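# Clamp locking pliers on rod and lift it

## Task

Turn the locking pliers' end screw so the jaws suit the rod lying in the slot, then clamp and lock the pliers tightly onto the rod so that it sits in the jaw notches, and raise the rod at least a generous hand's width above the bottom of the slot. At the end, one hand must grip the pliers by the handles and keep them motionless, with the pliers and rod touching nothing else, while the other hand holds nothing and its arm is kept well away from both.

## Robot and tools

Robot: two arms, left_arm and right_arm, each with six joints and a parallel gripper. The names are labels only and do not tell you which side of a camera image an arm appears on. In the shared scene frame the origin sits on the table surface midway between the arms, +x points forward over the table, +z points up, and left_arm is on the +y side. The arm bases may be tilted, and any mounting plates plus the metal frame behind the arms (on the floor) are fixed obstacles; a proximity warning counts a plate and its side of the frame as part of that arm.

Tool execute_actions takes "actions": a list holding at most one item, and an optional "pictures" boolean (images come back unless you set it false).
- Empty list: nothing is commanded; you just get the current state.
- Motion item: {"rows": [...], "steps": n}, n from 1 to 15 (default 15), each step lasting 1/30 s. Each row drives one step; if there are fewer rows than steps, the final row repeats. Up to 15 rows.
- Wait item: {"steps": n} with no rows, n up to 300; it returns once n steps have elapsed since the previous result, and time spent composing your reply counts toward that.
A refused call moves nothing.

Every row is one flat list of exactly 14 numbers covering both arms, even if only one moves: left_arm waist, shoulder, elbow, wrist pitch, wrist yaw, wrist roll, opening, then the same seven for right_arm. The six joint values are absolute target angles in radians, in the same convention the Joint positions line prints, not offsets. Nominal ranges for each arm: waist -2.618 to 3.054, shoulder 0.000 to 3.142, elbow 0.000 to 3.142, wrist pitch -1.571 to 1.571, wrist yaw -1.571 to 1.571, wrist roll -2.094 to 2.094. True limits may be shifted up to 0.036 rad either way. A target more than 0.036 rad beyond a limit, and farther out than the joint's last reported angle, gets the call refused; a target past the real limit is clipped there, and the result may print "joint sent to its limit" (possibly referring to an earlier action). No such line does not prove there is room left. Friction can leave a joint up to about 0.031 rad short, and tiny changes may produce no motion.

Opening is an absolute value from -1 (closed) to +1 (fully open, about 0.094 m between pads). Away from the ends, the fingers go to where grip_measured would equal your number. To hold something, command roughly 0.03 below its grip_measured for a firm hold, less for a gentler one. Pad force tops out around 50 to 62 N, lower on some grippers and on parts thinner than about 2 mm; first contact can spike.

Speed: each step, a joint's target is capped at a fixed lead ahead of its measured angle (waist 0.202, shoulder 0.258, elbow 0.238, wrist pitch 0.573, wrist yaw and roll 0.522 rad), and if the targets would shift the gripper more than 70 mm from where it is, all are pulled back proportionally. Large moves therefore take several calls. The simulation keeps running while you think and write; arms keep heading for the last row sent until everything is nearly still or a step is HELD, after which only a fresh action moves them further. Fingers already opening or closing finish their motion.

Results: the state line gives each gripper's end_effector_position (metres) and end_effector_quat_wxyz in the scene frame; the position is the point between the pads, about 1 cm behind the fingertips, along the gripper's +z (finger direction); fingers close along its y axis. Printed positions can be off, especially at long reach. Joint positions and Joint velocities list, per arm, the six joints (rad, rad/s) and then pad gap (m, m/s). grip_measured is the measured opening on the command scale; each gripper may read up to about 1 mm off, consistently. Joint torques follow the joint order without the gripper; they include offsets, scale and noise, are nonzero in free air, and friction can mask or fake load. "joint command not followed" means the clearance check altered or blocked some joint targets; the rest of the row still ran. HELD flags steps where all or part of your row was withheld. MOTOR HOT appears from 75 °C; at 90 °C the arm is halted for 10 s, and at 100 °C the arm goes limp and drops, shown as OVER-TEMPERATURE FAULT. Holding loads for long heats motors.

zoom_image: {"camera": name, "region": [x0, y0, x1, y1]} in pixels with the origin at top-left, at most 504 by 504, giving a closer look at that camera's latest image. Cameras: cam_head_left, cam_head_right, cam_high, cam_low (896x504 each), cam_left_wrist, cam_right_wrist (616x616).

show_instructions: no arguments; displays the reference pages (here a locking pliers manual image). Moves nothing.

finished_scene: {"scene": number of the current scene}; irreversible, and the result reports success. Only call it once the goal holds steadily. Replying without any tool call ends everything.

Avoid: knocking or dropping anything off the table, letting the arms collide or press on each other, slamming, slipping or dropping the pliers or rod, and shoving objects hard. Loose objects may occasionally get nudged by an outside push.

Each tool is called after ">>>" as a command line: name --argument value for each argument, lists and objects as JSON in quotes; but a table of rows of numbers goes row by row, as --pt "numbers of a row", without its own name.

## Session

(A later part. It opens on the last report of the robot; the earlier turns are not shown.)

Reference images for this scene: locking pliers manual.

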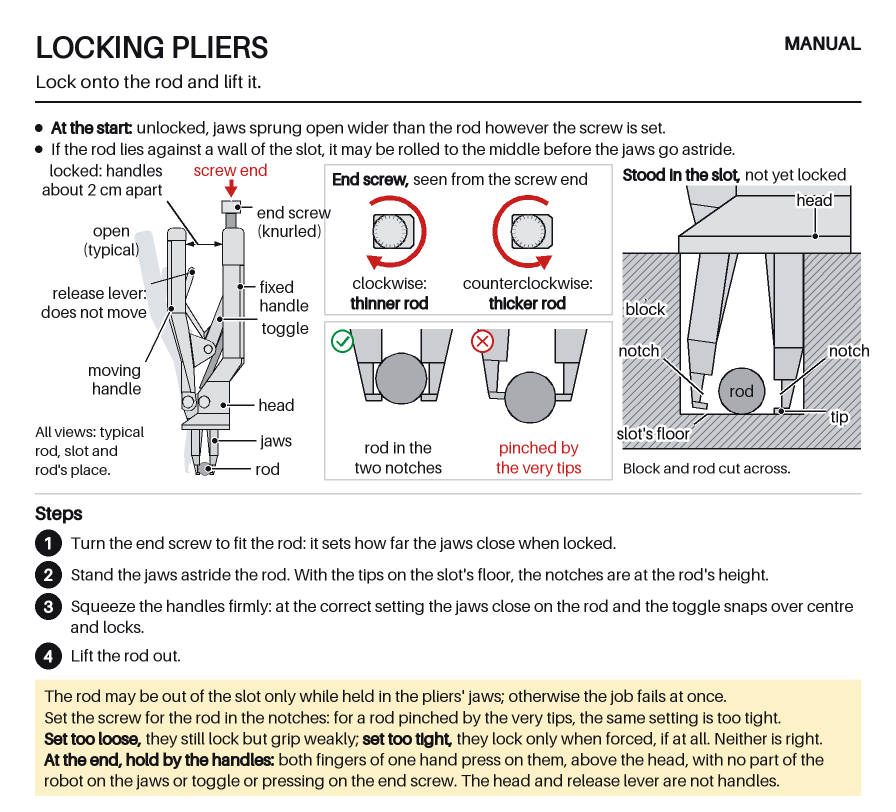

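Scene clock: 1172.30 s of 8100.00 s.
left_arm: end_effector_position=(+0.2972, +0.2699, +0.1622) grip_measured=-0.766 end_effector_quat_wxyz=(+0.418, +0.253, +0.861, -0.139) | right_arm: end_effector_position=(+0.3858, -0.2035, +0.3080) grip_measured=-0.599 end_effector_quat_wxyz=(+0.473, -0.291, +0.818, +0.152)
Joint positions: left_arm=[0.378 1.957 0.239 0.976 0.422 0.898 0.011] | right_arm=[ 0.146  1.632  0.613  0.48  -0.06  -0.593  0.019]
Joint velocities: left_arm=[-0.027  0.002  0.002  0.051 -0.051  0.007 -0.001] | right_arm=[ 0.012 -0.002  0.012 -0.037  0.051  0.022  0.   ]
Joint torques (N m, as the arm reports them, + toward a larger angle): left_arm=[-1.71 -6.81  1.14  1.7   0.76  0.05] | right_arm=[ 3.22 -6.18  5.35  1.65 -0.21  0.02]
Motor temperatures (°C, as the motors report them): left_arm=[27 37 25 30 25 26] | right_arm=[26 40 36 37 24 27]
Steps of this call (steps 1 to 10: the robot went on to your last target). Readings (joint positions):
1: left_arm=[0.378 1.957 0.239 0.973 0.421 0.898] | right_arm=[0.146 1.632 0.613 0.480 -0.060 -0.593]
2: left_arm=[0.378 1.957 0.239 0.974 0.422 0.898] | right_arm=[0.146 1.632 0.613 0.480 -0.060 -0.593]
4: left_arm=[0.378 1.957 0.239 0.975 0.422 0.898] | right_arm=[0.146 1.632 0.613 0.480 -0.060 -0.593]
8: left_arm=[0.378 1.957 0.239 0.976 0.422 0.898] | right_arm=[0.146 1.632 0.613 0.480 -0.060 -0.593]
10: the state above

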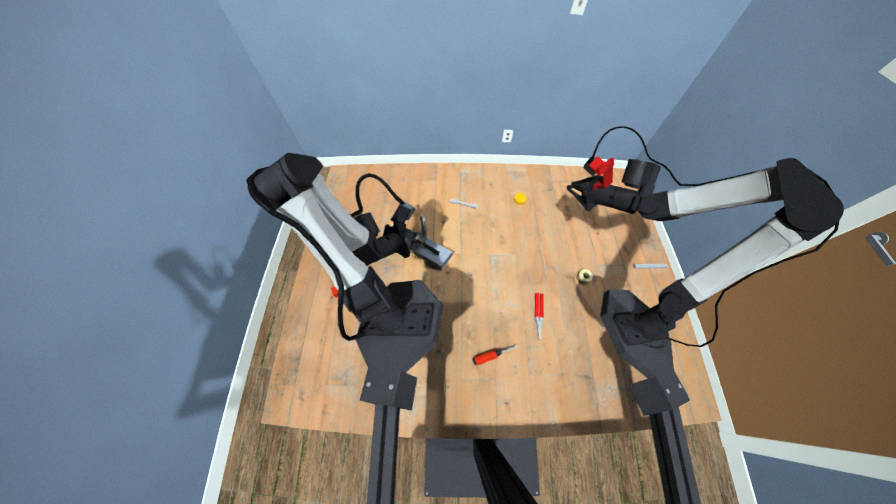

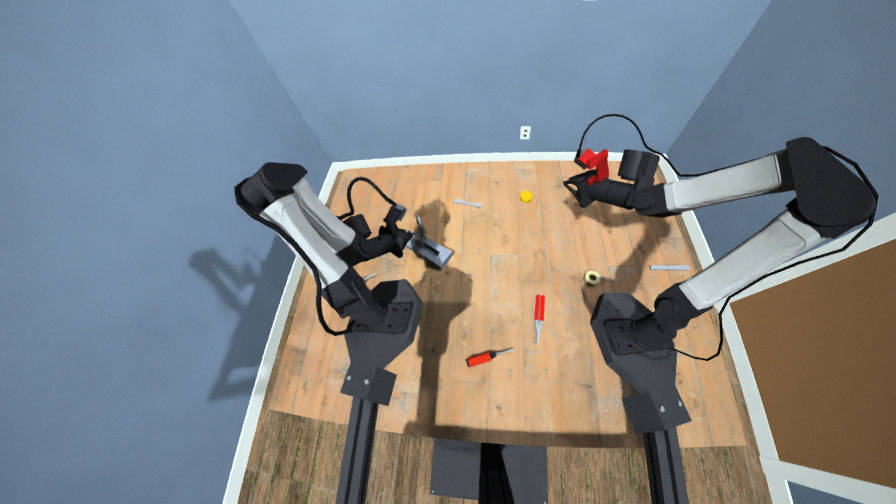

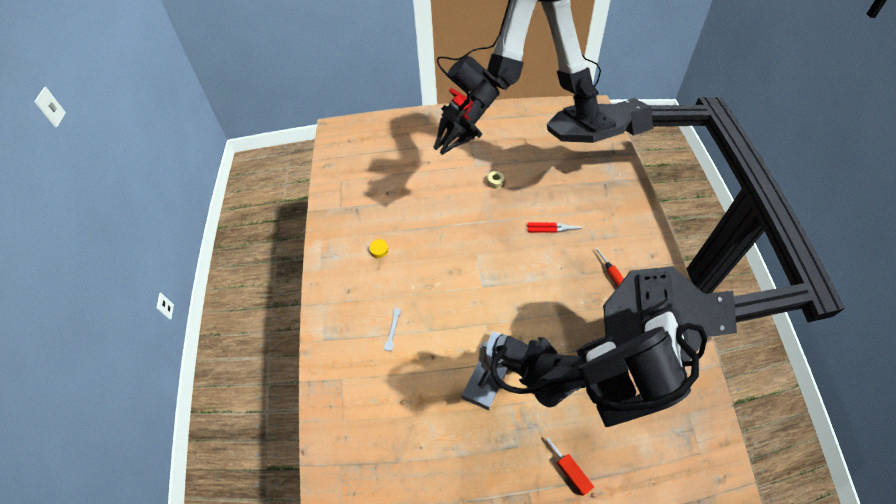

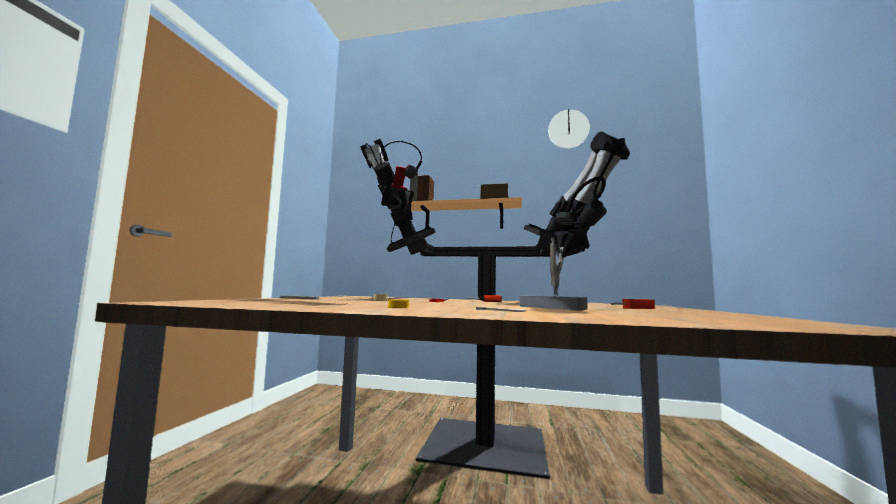

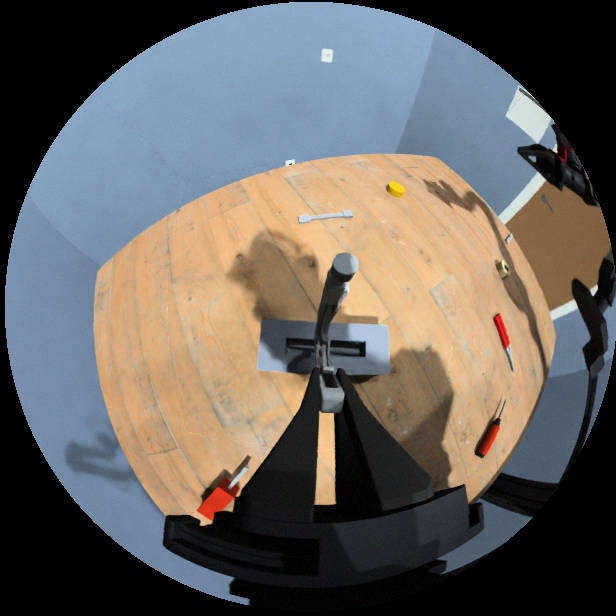

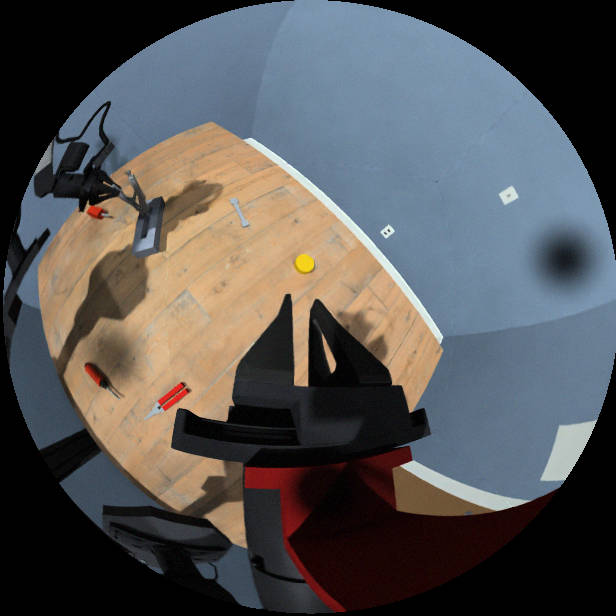

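>>> execute_actions --actions '[{"rows":[[0.389,1.972,0.25,1.012,0.44,0.892,-0.8,0.15,1.64,0.6,0.455,-0.05,-0.6,-0.6],[0.389,1.976,0.25,1.018,0.44,0.892,-0.8,0.15,1.64,0.6,0.455,-0.05,-0.6,-0.6],[0.389,1.98,0.25,1.023,0.44,0.892,-0.8,0.15,1.64,0.6,0.455,-0.05,-0.6,-0.6],[0.389,1.984,0.25,1.027,0.44,0.892,-0.8,0.15,1.64,0.6,0.455,-0.05,-0.6,-0.6],[0.389,1.988,0.25,1.031,0.44,0.892,-0.8,0.15,1.64,0.6,0.455,-0.05,-0.6,-0.6],[0.389,1.992,0.25,1.035,0.44,0.892,-0.8,0.15,1.64,0.6,0.455,-0.05,-0.6,-0.6],[0.389,1.996,0.25,1.039,0.44,0.892,-0.8,0.15,1.64,0.6,0.455,-0.05,-0.6,-0.6],[0.389,2.0,0.25,1.043,0.44,0.892,-0.8,0.15,1.64,0.6,0.455,-0.05,-0.6,-0.6],[0.389,2.004,0.25,1.047,0.44,0.892,-0.8,0.15,1.64,0.6,0.455,-0.05,-0.6,-0.6],[0.389,2.008,0.25,1.051,0.44,0.892,-0.8,0.15,1.64,0.6,0.455,-0.05,-0.6,-0.6],[0.389,2.012,0.25,1.055,0.44,0.892,-0.8,0.15,1.64,0.6,0.455,-0.05,-0.6,-0.6],[0.389,2.016,0.25,1.059,0.44,0.892,-0.8,0.15,1.64,0.6,0.455,-0.05,-0.6,-0.6],[0.389,2.02,0.25,1.063,0.44,0.892,-0.8,0.15,1.64,0.6,0.455,-0.05,-0.6,-0.6],[0.389,2.024,0.25,1.064,0.44,0.892,-0.8,0.15,1.64,0.6,0.455,-0.05,-0.6,-0.6],[0.389,2.028,0.25,1.064,0.44,0.892,-0.8,0.15,1.64,0.6,0.455,-0.05,-0.6,-0.6]]}]' --pictures false

>>> execute_actions --actions '[{"steps":12}]' --pictures false

Scene clock: 1186.80 s of 8100.00 s.
left_arm: end_effector_position=(+0.2951, +0.2669, +0.1562) grip_measured=-0.766 end_effector_quat_wxyz=(+0.417, +0.253, +0.862, -0.140) | right_arm: end_effector_position=(+0.3858, -0.2035, +0.3080) grip_measured=-0.599 end_effector_quat_wxyz=(+0.473, -0.291, +0.818, +0.152)
Joint positions: left_arm=[0.378 2.009 0.239 1.026 0.422 0.898 0.011] | right_arm=[ 0.146  1.632  0.613  0.48  -0.06  -0.593  0.019]
Joint velocities: left_arm=[-0.002  0.115  0.012  0.11  -0.022 -0.022  0.   ] | right_arm=[ 0.002 -0.012  0.002 -0.007  0.022 -0.037 -0.   ]
Joint torques (N m, as the arm reports them, + toward a larger angle): left_arm=[-1.73 -6.81  0.81  1.64  0.63  0.06] | right_arm=[ 3.33 -6.27  5.22  1.64 -0.23 -0.04]
Motor temperatures (°C, as the motors report them): left_arm=[27 36 25 30 25 26] | right_arm=[26 40 36 37 24 27]
Steps of this call (steps 1 to 15: the robot went on to your last target; steps 16 to 420: nothing new was sent; steps 421 to 435: all 15 steps of this action). Readings (joint positions):
421: left_arm=[0.378 1.957 0.239 0.977 0.422 0.898] | right_arm=[0.146 1.632 0.613 0.480 -0.060 -0.593]
422: left_arm=[0.378 1.958 0.239 0.979 0.422 0.898] | right_arm=[0.146 1.632 0.613 0.480 -0.060 -0.593]
424: left_arm=[0.378 1.964 0.239 0.988 0.422 0.898] | right_arm=[0.146 1.632 0.613 0.480 -0.060 -0.593]
428: left_arm=[0.378 1.981 0.239 1.001 0.422 0.898] | right_arm=[0.146 1.632 0.613 0.480 -0.060 -0.593]
435: the state above

Scene clock: 1187.20 s of 8100.00 s.
left_arm: end_effector_position=(+0.2953, +0.2668, +0.1557) grip_measured=-0.766 end_effector_quat_wxyz=(+0.418, +0.253, +0.861, -0.140) | right_arm: end_effector_position=(+0.3858, -0.2035, +0.3080) grip_measured=-0.599 end_effector_quat_wxyz=(+0.473, -0.291, +0.818, +0.152)
Joint positions: left_arm=[0.378 2.016 0.239 1.036 0.422 0.898 0.011] | right_arm=[ 0.146  1.632  0.613  0.48  -0.06  -0.593  0.019]
Joint velocities: left_arm=[ 0.022 -0.002 -0.007 -0.007  0.007 -0.066 -0.   ] | right_arm=[-0.017  0.012 -0.017  0.007 -0.037  0.022 -0.   ]
Joint torques (N m, as the arm reports them, + toward a larger angle): left_arm=[-1.76 -6.85  0.75  1.69  0.63  0.06] | right_arm=[ 3.13 -6.13  5.14  1.63 -0.27  0.01]
Motor temperatures (°C, as the motors report them): left_arm=[27 36 25 30 25 26] | right_arm=[26 40 36 37 24 27]
Steps of this call (steps 1 to 12: the robot went on to your last target). Readings (joint positions):
1: left_arm=[0.378 2.012 0.239 1.028 0.422 0.898] | right_arm=[0.146 1.632 0.613 0.480 -0.060 -0.593]
2: left_arm=[0.378 2.014 0.239 1.029 0.422 0.898] | right_arm=[0.146 1.632 0.613 0.480 -0.060 -0.593]
4: left_arm=[0.378 2.016 0.239 1.030 0.422 0.898] | right_arm=[0.146 1.632 0.613 0.480 -0.060 -0.593]
8: left_arm=[0.378 2.016 0.239 1.034 0.422 0.898] | right_arm=[0.146 1.632 0.613 0.480 -0.060 -0.593]
12: the state above

In the slot. Continue.

>>> execute_actions --actions '[{"rows":[[0.389,2.034,0.25,1.074,0.44,0.892,-0.8,0.15,1.64,0.6,0.455,-0.05,-0.6,-0.6],[0.389,2.04,0.25,1.085,0.44,0.892,-0.8,0.15,1.64,0.6,0.455,-0.05,-0.6,-0.6],[0.389,2.047,0.25,1.094,0.44,0.892,-0.8,0.15,1.64,0.6,0.455,-0.05,-0.6,-0.6],[0.389,2.054,0.25,1.102,0.44,0.892,-0.8,0.15,1.64,0.6,0.455,-0.05,-0.6,-0.6],[0.389,2.061,0.25,1.11,0.44,0.892,-0.8,0.15,1.64,0.6,0.455,-0.05,-0.6,-0.6],[0.389,2.068,0.25,1.117,0.44,0.892,-0.8,0.15,1.64,0.6,0.455,-0.05,-0.6,-0.6],[0.389,2.075,0.25,1.124,0.44,0.892,-0.8,0.15,1.64,0.6,0.455,-0.05,-0.6,-0.6],[0.389,2.082,0.25,1.131,0.44,0.892,-0.8,0.15,1.64,0.6,0.455,-0.05,-0.6,-0.6],[0.389,2.089,0.25,1.138,0.44,0.892,-0.8,0.15,1.64,0.6,0.455,-0.05,-0.6,-0.6],[0.389,2.096,0.25,1.145,0.44,0.892,-0.8,0.15,1.64,0.6,0.455,-0.05,-0.6,-0.6],[0.389,2.103,0.25,1.152,0.44,0.892,-0.8,0.15,1.64,0.6,0.455,-0.05,-0.6,-0.6],[0.389,2.11,0.25,1.159,0.44,0.892,-0.8,0.15,1.64,0.6,0.455,-0.05,-0.6,-0.6],[0.389,2.117,0.25,1.166,0.44,0.892,-0.8,0.15,1.64,0.6,0.455,-0.05,-0.6,-0.6],[0.389,2.124,0.25,1.173,0.44,0.892,-0.8,0.15,1.64,0.6,0.455,-0.05,-0.6,-0.6],[0.389,2.131,0.25,1.18,0.44,0.892,-0.8,0.15,1.64,0.6,0.455,-0.05,-0.6,-0.6]]}]' --pictures false

>>> execute_actions --actions '[{"rows":[[0.389,2.137,0.25,1.186,0.44,0.892,-0.8,0.15,1.64,0.6,0.455,-0.05,-0.6,-0.6],[0.389,2.143,0.25,1.191,0.44,0.892,-0.8,0.15,1.64,0.6,0.455,-0.05,-0.6,-0.6],[0.389,2.149,0.25,1.196,0.44,0.892,-0.8,0.15,1.64,0.6,0.455,-0.05,-0.6,-0.6],[0.389,2.154,0.25,1.2,0.44,0.892,-0.8,0.15,1.64,0.6,0.455,-0.05,-0.6,-0.6],[0.389,2.159,0.25,1.205,0.44,0.892,-0.8,0.15,1.64,0.6,0.455,-0.05,-0.6,-0.6],[0.389,2.164,0.25,1.21,0.44,0.892,-0.8,0.15,1.64,0.6,0.455,-0.05,-0.6,-0.6],[0.389,2.169,0.25,1.215,0.44,0.892,-0.8,0.15,1.64,0.6,0.455,-0.05,-0.6,-0.6],[0.389,2.174,0.25,1.22,0.44,0.892,-0.8,0.15,1.64,0.6,0.455,-0.05,-0.6,-0.6],[0.389,2.179,0.25,1.225,0.44,0.892,-0.8,0.15,1.64,0.6,0.455,-0.05,-0.6,-0.6],[0.389,2.184,0.25,1.23,0.44,0.892,-0.8,0.15,1.64,0.6,0.455,-0.05,-0.6,-0.6],[0.389,2.189,0.25,1.234,0.44,0.892,-0.8,0.15,1.64,0.6,0.455,-0.05,-0.6,-0.6],[0.389,2.194,0.25,1.238,0.44,0.892,-0.8,0.15,1.64,0.6,0.455,-0.05,-0.6,-0.6],[0.389,2.198,0.25,1.24,0.44,0.892,-0.8,0.15,1.64,0.6,0.455,-0.05,-0.6,-0.6],[0.389,2.202,0.25,1.24,0.44,0.892,-0.8,0.15,1.64,0.6,0.455,-0.05,-0.6,-0.6]]}]' --pictures false

>>> execute_actions --actions '[{"steps":12}]'

>>> zoom_image --camera "cam_low" --region '[490, 210, 620, 320]'

>>> zoom_image --camera "cam_left_wrist" --region '[250, 300, 400, 400]'

Scene clock: 1209.07 s of 8100.00 s.
left_arm: end_effector_position=(+0.2911, +0.2617, +0.1459) grip_measured=-0.766 end_effector_quat_wxyz=(+0.416, +0.253, +0.862, -0.140) | right_arm: end_effector_position=(+0.3858, -0.2035, +0.3080) grip_measured=-0.599 end_effector_quat_wxyz=(+0.473, -0.291, +0.818, +0.152)
Joint positions: left_arm=[0.378 2.107 0.239 1.123 0.421 0.898 0.011] | right_arm=[ 0.146  1.632  0.613  0.48  -0.06  -0.593  0.019]
Joint velocities: left_arm=[ 0.012  0.188  0.007  0.212 -0.066 -0.022  0.   ] | right_arm=[-0.012  0.002 -0.007 -0.007  0.007 -0.007 -0.   ]
Joint torques (N m, as the arm reports them, + toward a larger angle): left_arm=[-1.9  -6.78  0.19  1.66  0.64  0.05] | right_arm=[ 3.05 -6.28  5.16  1.66 -0.24  0.01]
Motor temperatures (°C, as the motors report them): left_arm=[27 36 25 31 25 26] | right_arm=[26 40 36 37 24 27]
Steps of this call (steps 1 to 30: the robot went on to your last target; steps 31 to 641: nothing new was sent; steps 642 to 656: all 15 steps of this action). Readings (joint positions):
642: left_arm=[0.378 2.016 0.239 1.037 0.422 0.898] | right_arm=[0.146 1.632 0.613 0.480 -0.060 -0.593]
643: left_arm=[0.378 2.018 0.239 1.041 0.422 0.898] | right_arm=[0.146 1.632 0.613 0.480 -0.060 -0.593]
645: left_arm=[0.378 2.028 0.239 1.052 0.421 0.898] | right_arm=[0.146 1.632 0.613 0.480 -0.060 -0.593]
649: left_arm=[0.378 2.058 0.239 1.076 0.421 0.898] | right_arm=[0.146 1.632 0.613 0.480 -0.060 -0.593]
656: the state above

Scene clock: 1209.57 s of 8100.00 s.
left_arm: end_effector_position=(+0.2872, +0.2574, +0.1380) grip_measured=-0.766 end_effector_quat_wxyz=(+0.416, +0.253, +0.862, -0.140) | right_arm: end_effector_position=(+0.3858, -0.2035, +0.3080) grip_measured=-0.599 end_effector_quat_wxyz=(+0.473, -0.291, +0.818, +0.152)
Joint positions: left_arm=[0.378 2.186 0.239 1.202 0.421 0.898 0.011] | right_arm=[ 0.146  1.632  0.613  0.48  -0.06  -0.593  0.019]
Joint velocities: left_arm=[ 0.012  0.081 -0.012 -0.066 -0.081  0.022 -0.001] | right_arm=[ 0.007  0.007 -0.002 -0.037 -0.007 -0.037 -0.   ]
Joint torques (N m, as the arm reports them, + toward a larger angle): left_arm=[-1.91 -7.11 -0.31  1.72  0.63  0.05] | right_arm=[ 3.22 -6.18  5.28  1.62 -0.28 -0.01]
Motor temperatures (°C, as the motors report them): left_arm=[27 36 25 31 25 26] | right_arm=[26 40 36 37 24 27]
Steps of this call (steps 1 to 15: all 15 steps of this action). Readings (joint positions):
1: left_arm=[0.378 2.114 0.239 1.130 0.421 0.898] | right_arm=[0.146 1.632 0.613 0.480 -0.060 -0.593]
2: left_arm=[0.378 2.120 0.239 1.136 0.421 0.898] | right_arm=[0.146 1.632 0.613 0.480 -0.060 -0.593]
4: left_arm=[0.378 2.132 0.239 1.148 0.421 0.898] | right_arm=[0.146 1.632 0.613 0.480 -0.060 -0.593]
8: left_arm=[0.378 2.153 0.239 1.169 0.421 0.898] | right_arm=[0.146 1.632 0.613 0.480 -0.060 -0.593]
15: the state above

Scene clock: 1209.97 s of 8100.00 s.
left_arm: end_effector_position=(+0.2881, +0.2578, +0.1383) grip_measured=-0.766 end_effector_quat_wxyz=(+0.418, +0.253, +0.861, -0.139) | right_arm: end_effector_position=(+0.3858, -0.2035, +0.3080) grip_measured=-0.599 end_effector_quat_wxyz=(+0.473, -0.291, +0.818, +0.152)
Joint positions: left_arm=[0.378 2.19  0.239 1.212 0.421 0.898 0.011] | right_arm=[ 0.146  1.632  0.613  0.48  -0.06  -0.593  0.019]
Joint velocities: left_arm=[-0.012 -0.002  0.002  0.037 -0.007 -0.037  0.   ] | right_arm=[ 0.007  0.012 -0.002 -0.022  0.007 -0.037  0.001]
Joint torques (N m, as the arm reports them, + toward a larger angle): left_arm=[-1.87 -6.99 -0.36  1.69  0.64  0.06] | right_arm=[ 3.22 -6.37  5.12  1.65 -0.23  0.03]
Motor temperatures (°C, as the motors report them): left_arm=[27 36 25 31 25 26] | right_arm=[26 40 36 37 24 27]
Steps of this call (steps 1 to 12: the robot went on to your last target). Readings (joint positions):
1: left_arm=[0.378 2.188 0.239 1.203 0.421 0.898] | right_arm=[0.146 1.632 0.613 0.480 -0.060 -0.593]
2: left_arm=[0.378 2.190 0.239 1.204 0.421 0.898] | right_arm=[0.146 1.632 0.613 0.480 -0.060 -0.593]
4: left_arm=[0.378 2.190 0.239 1.206 0.421 0.898] | right_arm=[0.146 1.632 0.613 0.480 -0.060 -0.593]
8: left_arm=[0.378 2.190 0.239 1.210 0.421 0.898] | right_arm=[0.146 1.632 0.613 0.480 -0.060 -0.593]
12: the state above

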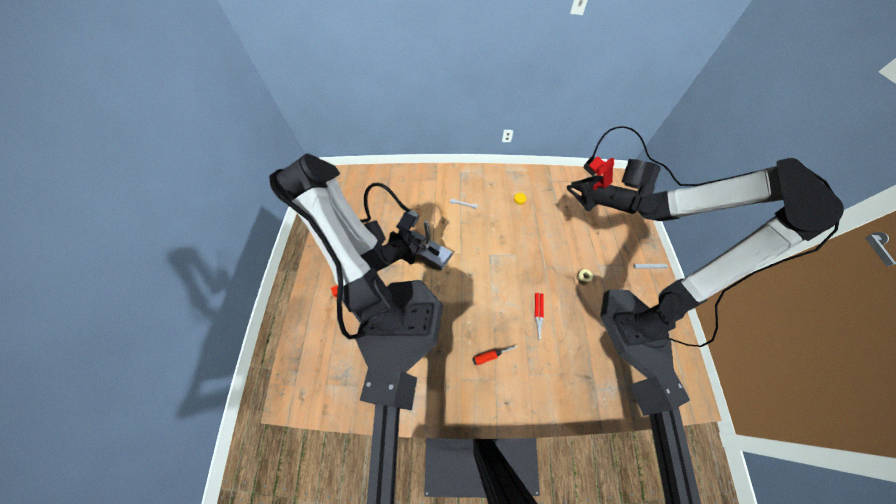

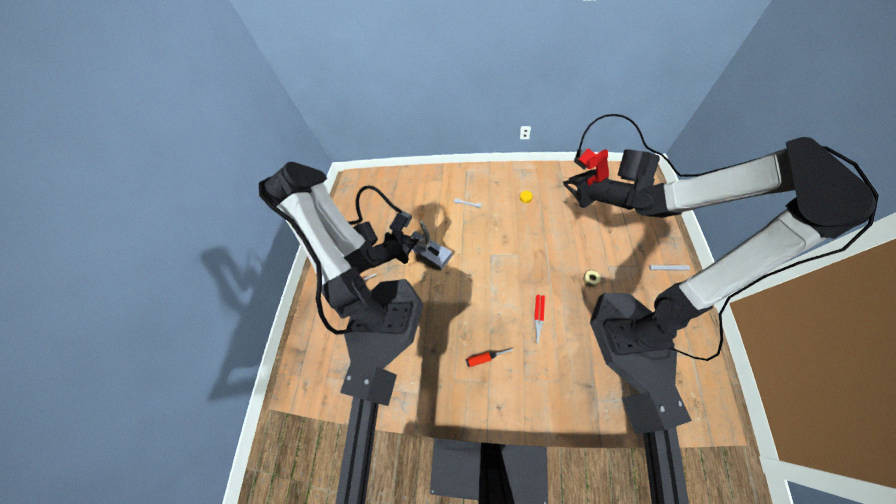

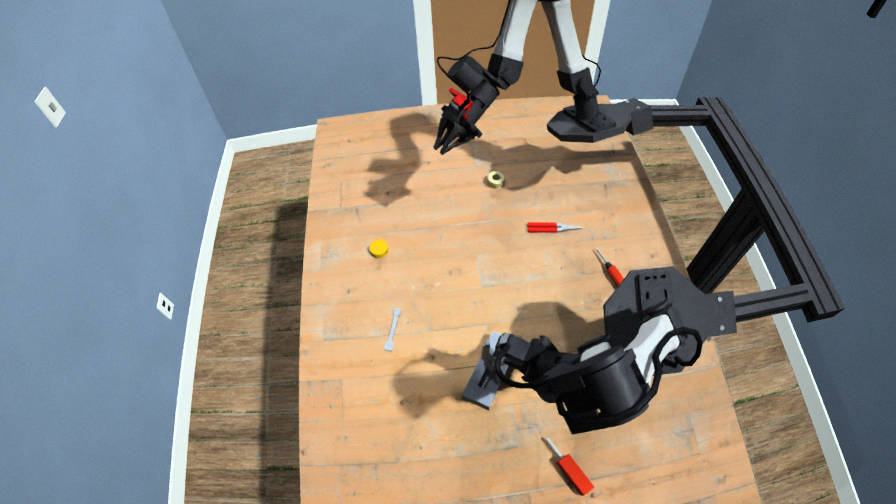

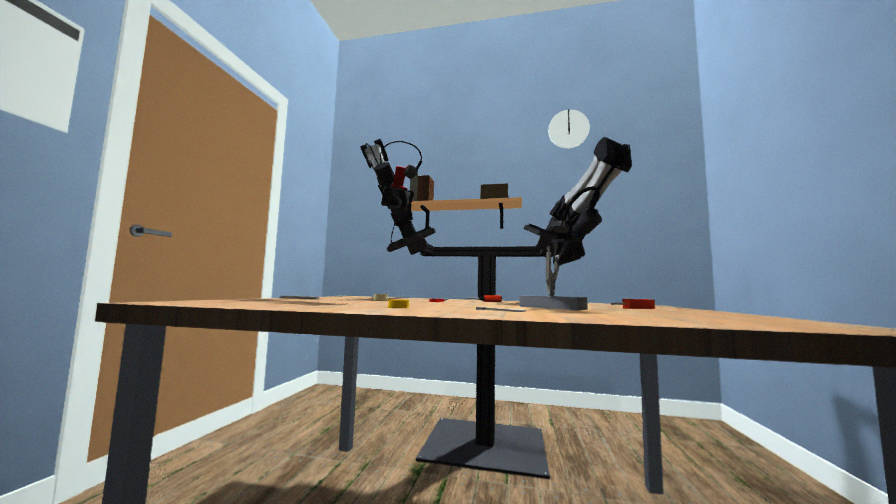

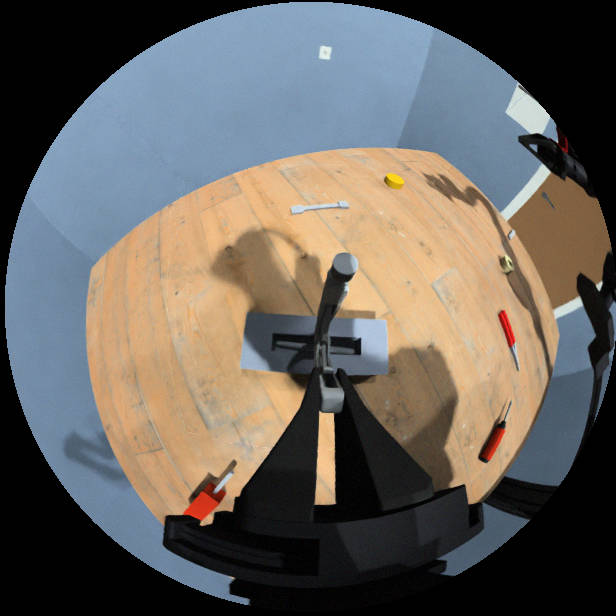

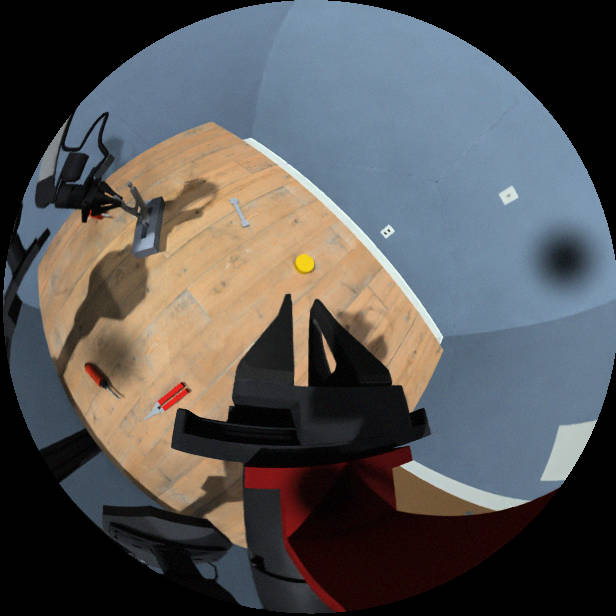

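Region (490, 210, 620, 320) of cam_low's 896x504 image, scaled by 3.877, with more detail than that image has; it fills the top 426 rows of this view, and the rest is white.

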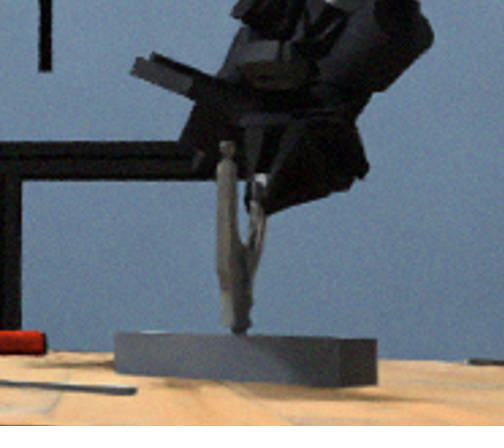

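Region (250, 300, 400, 400) of cam_left_wrist's 616x616 image, scaled by 3.360, with more detail than that image has.

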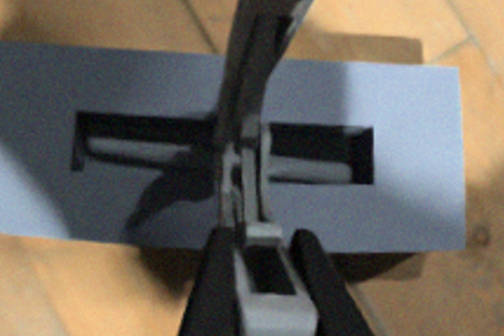

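>>> execute_actions --actions '[]'

Scene clock: 1231.93 s of 8100.00 s.
left_arm: end_effector_position=(+0.2881, +0.2578, +0.1383) grip_measured=-0.766 end_effector_quat_wxyz=(+0.419, +0.253, +0.861, -0.138) | right_arm: end_effector_position=(+0.3858, -0.2035, +0.3080) grip_measured=-0.599 end_effector_quat_wxyz=(+0.473, -0.291, +0.818, +0.152)
Joint positions: left_arm=[0.378 2.19  0.239 1.212 0.421 0.898 0.011] | right_arm=[ 0.146  1.632  0.613  0.48  -0.06  -0.593  0.019]
Joint velocities: left_arm=[-0.022 -0.002  0.002 -0.051  0.051 -0.007  0.002] | right_arm=[ 0.022 -0.002 -0.002 -0.022  0.007 -0.022 -0.   ]
Joint torques (N m, as the arm reports them, + toward a larger angle): left_arm=[-1.9  -7.01 -0.35  1.69  0.64  0.05] | right_arm=[ 3.3  -6.28  5.13  1.65 -0.25 -0.01]
Motor temperatures (°C, as the motors report them): left_arm=[27 35 25 31 25 26] | right_arm=[26 40 36 37 24 27]
Steps of this call (steps 1 to 30: the robot went on to your last target; steps 31 to 659: nothing new was sent). Readings (joint positions):
1: left_arm=[0.378 2.190 0.239 1.212 0.421 0.898] | right_arm=[0.146 1.632 0.613 0.480 -0.060 -0.593]
2: left_arm=[0.378 2.190 0.239 1.212 0.421 0.898] | right_arm=[0.146 1.632 0.613 0.480 -0.060 -0.593]
4: left_arm=[0.378 2.190 0.239 1.212 0.421 0.898] | right_arm=[0.146 1.632 0.613 0.480 -0.060 -0.593]
8: left_arm=[0.378 2.190 0.239 1.212 0.421 0.898] | right_arm=[0.146 1.632 0.613 0.480 -0.060 -0.593]
659: the state above
All arms were judged still, so your last target was given up. Only a new action makes them travel on or press farther. Fingers that are still opening or closing keep moving.

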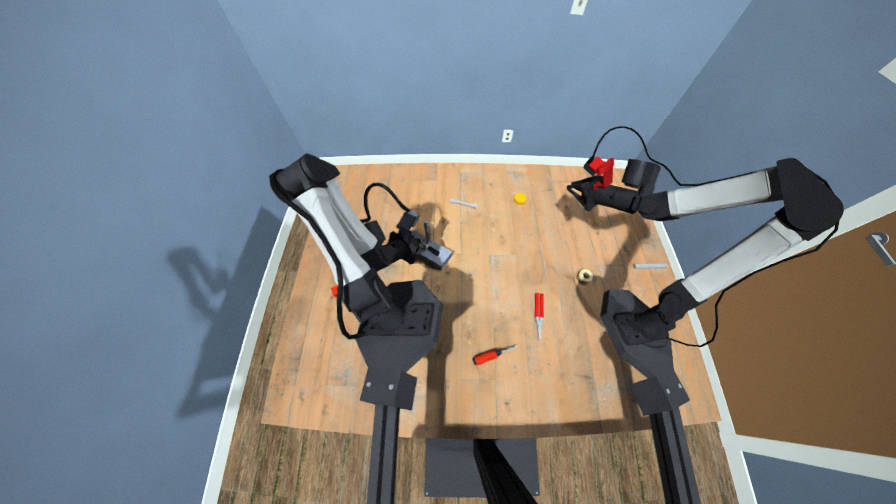

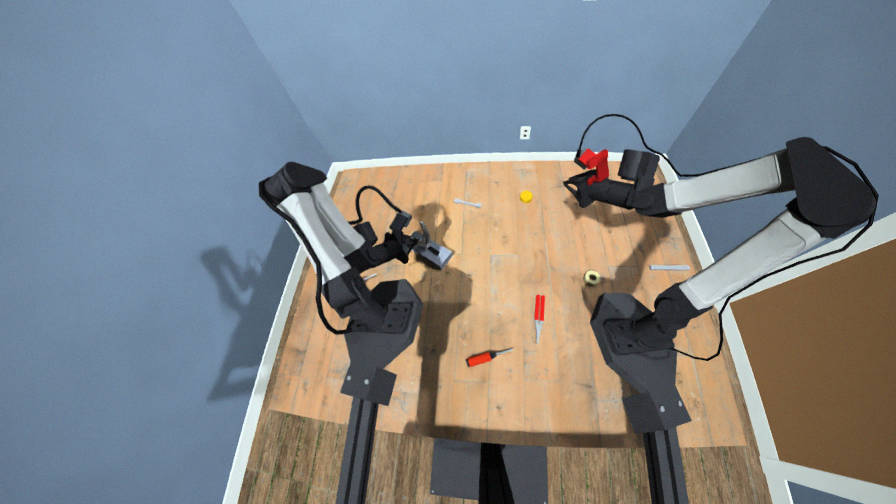

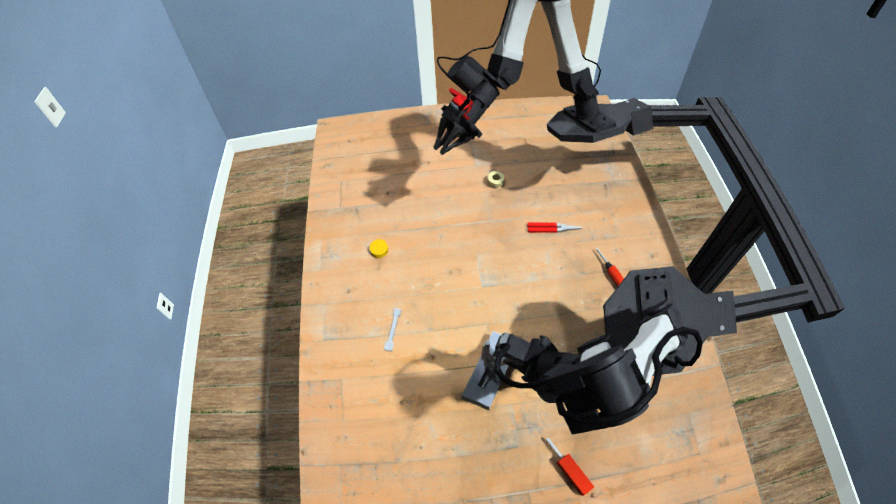

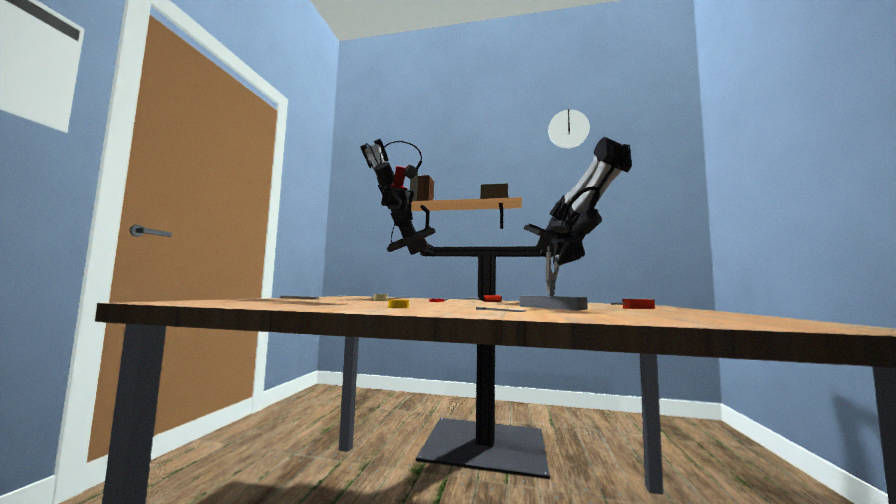

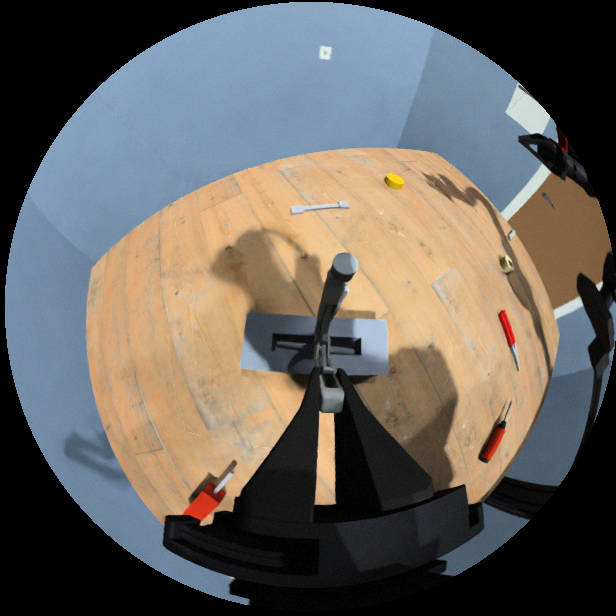

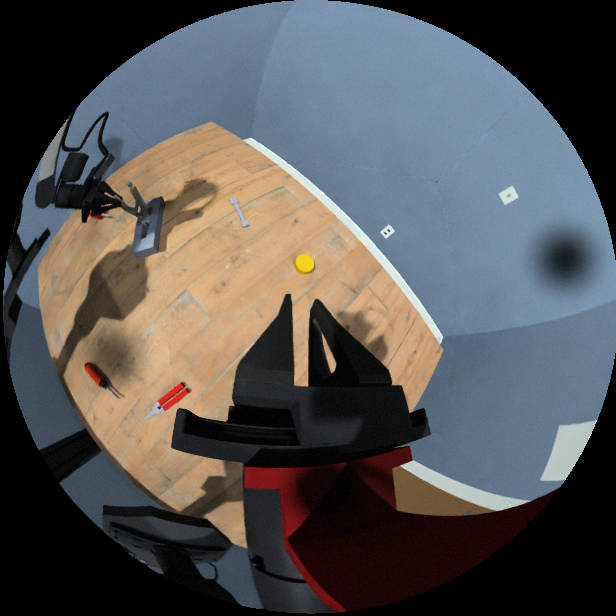

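>>> execute_actions --actions '[{"rows":[[0.389,2.208,0.25,1.248,0.44,0.892,-0.8,0.15,1.64,0.6,0.455,-0.05,-0.6,-0.6],[0.389,2.214,0.25,1.255,0.44,0.892,-0.8,0.15,1.64,0.6,0.455,-0.05,-0.6,-0.6],[0.389,2.22,0.25,1.262,0.44,0.892,-0.8,0.15,1.64,0.6,0.455,-0.05,-0.6,-0.6],[0.389,2.226,0.25,1.268,0.44,0.892,-0.8,0.15,1.64,0.6,0.455,-0.05,-0.6,-0.6],[0.389,2.232,0.25,1.274,0.44,0.892,-0.8,0.15,1.64,0.6,0.455,-0.05,-0.6,-0.6],[0.389,2.236,0.25,1.278,0.44,0.892,-0.8,0.15,1.64,0.6,0.455,-0.05,-0.6,-0.6]],"steps":15}]'

>>> zoom_image --camera "cam_low" --region '[500, 220, 610, 320]'

>>> zoom_image --camera "cam_right_wrist" --region '[80, 160, 190, 270]'

Scene clock: 1238.73 s of 8100.00 s.
left_arm: end_effector_position=(+0.2867, +0.2562, +0.1353) grip_measured=-0.766 end_effector_quat_wxyz=(+0.419, +0.253, +0.861, -0.138) | right_arm: end_effector_position=(+0.3858, -0.2035, +0.3080) grip_measured=-0.599 end_effector_quat_wxyz=(+0.473, -0.291, +0.818, +0.152)
Joint positions: left_arm=[0.378 2.224 0.239 1.248 0.421 0.898 0.011] | right_arm=[ 0.146  1.632  0.613  0.48  -0.06  -0.593  0.019]
Joint velocities: left_arm=[-0.002  0.002 -0.002  0.007 -0.066 -0.007 -0.   ] | right_arm=[-0.012  0.007  0.027 -0.066 -0.022 -0.022 -0.001]
Joint torques (N m, as the arm reports them, + toward a larger angle): left_arm=[-1.98 -7.   -0.57  1.7   0.65  0.05] | right_arm=[ 3.25 -6.28  5.26  1.6  -0.2   0.  ]
Motor temperatures (°C, as the motors report them): left_arm=[27 35 25 31 25 26] | right_arm=[26 40 36 37 24 27]
Steps of this call (steps 1 to 189: nothing new was sent; steps 190 to 204: all 15 steps of this action). Readings (joint positions):
190: left_arm=[0.378 2.190 0.239 1.213 0.421 0.898] | right_arm=[0.146 1.632 0.613 0.480 -0.060 -0.593]
191: left_arm=[0.378 2.192 0.239 1.215 0.421 0.898] | right_arm=[0.146 1.632 0.613 0.480 -0.060 -0.593]
193: left_arm=[0.378 2.202 0.239 1.224 0.421 0.898] | right_arm=[0.146 1.632 0.613 0.480 -0.060 -0.593]
197: left_arm=[0.378 2.223 0.239 1.239 0.421 0.898] | right_arm=[0.146 1.632 0.613 0.480 -0.060 -0.593]
204: the state above

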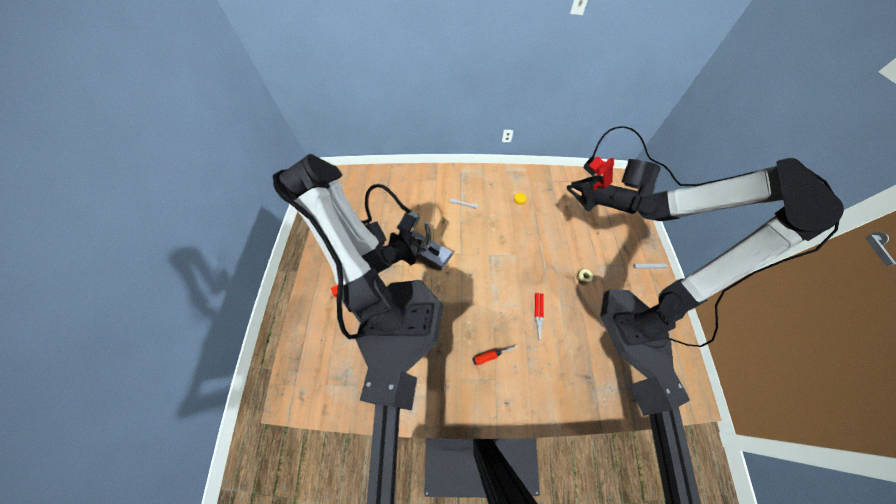

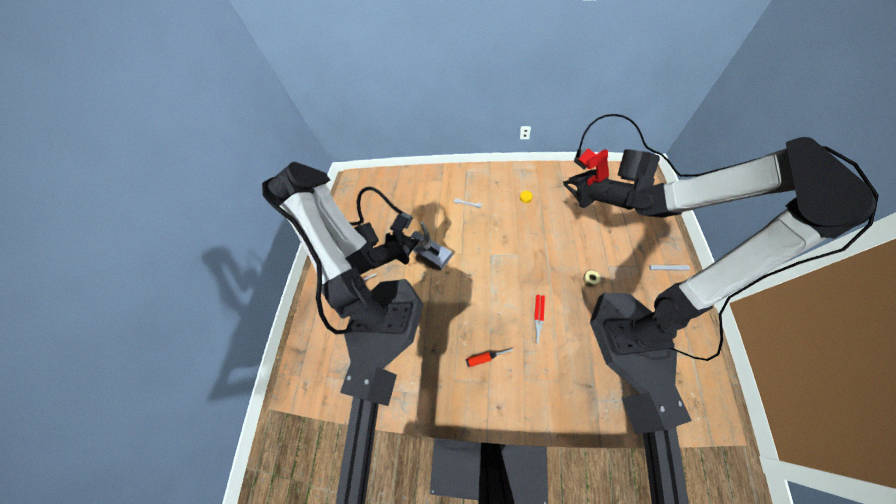

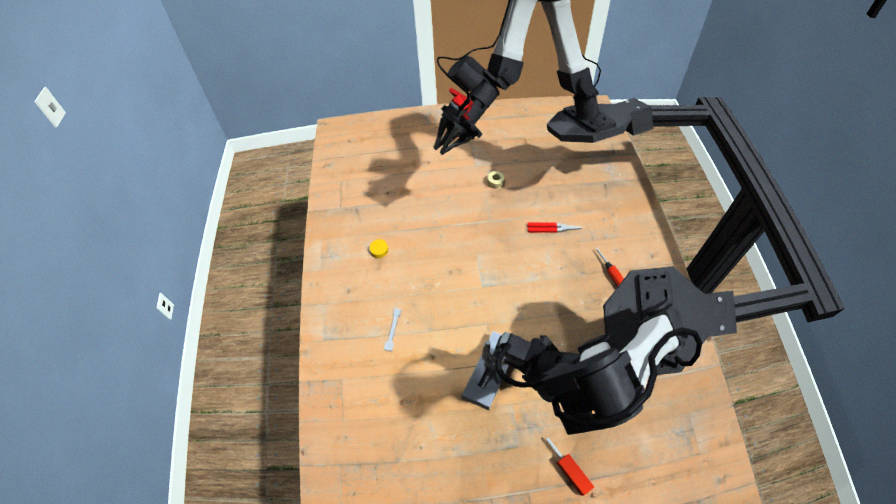

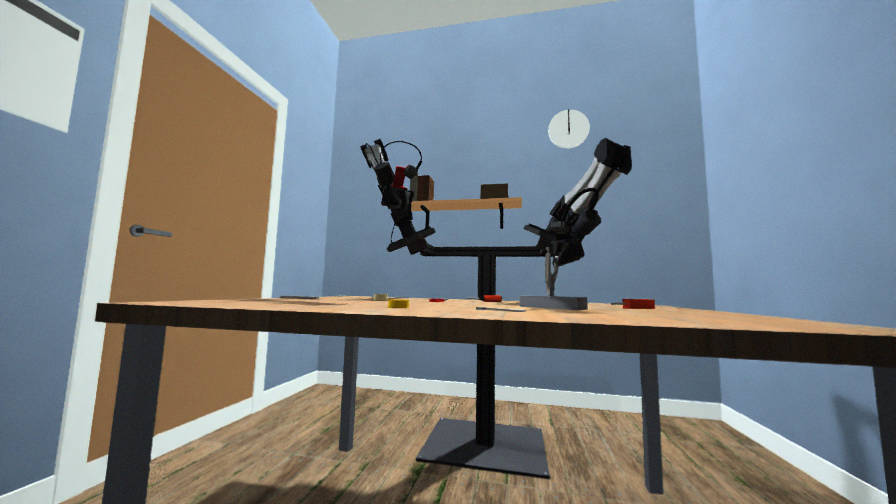

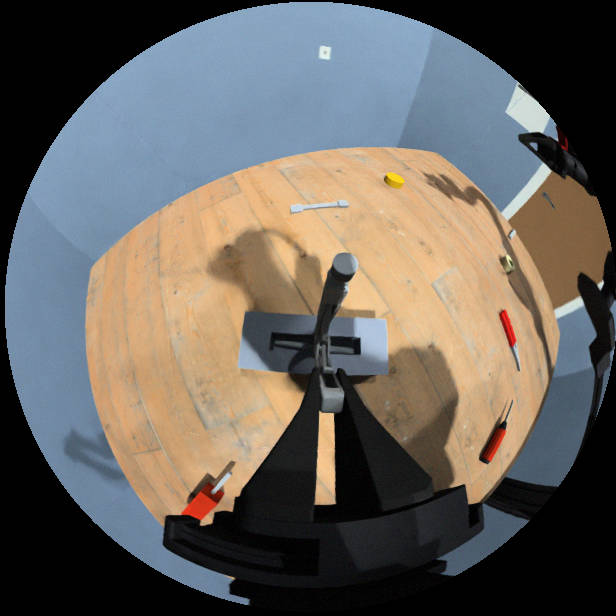

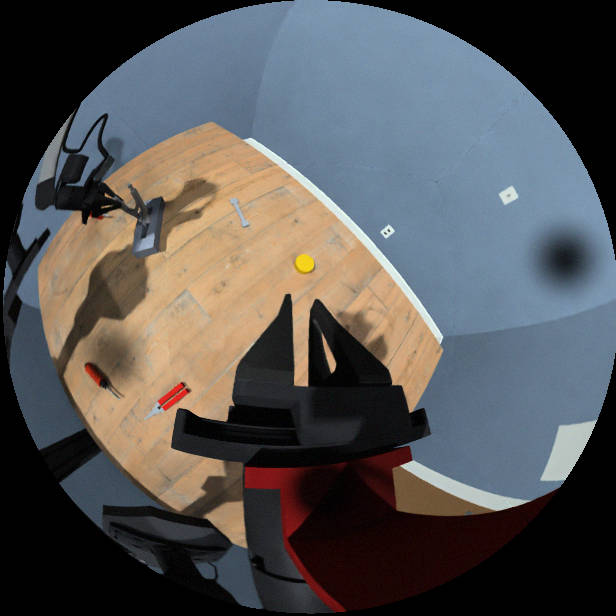

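Region (500, 220, 610, 320) of cam_low's 896x504 image, scaled by 4.582, with more detail than that image has; it fills the top 458 rows of this view, and the rest is white.

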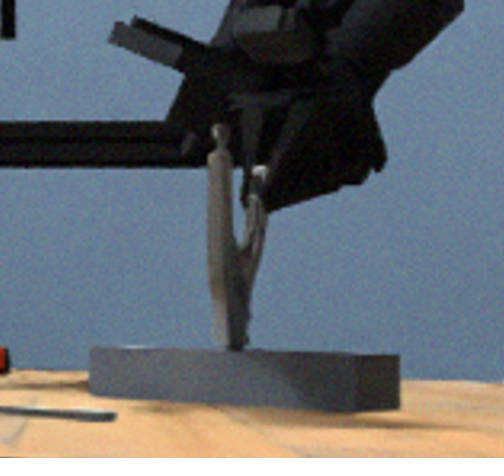

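Region (80, 160, 190, 270) of cam_right_wrist's 616x616 image, scaled by 4.582, with more detail than that image has.

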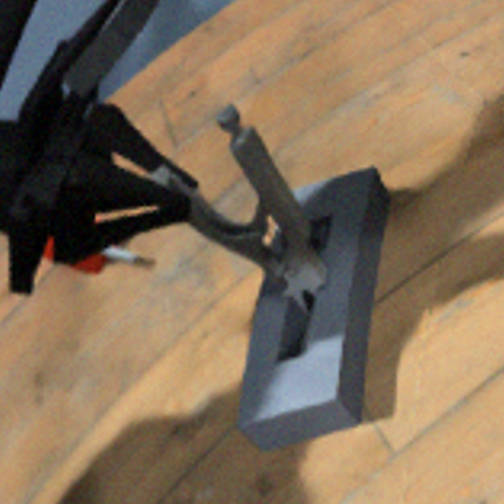

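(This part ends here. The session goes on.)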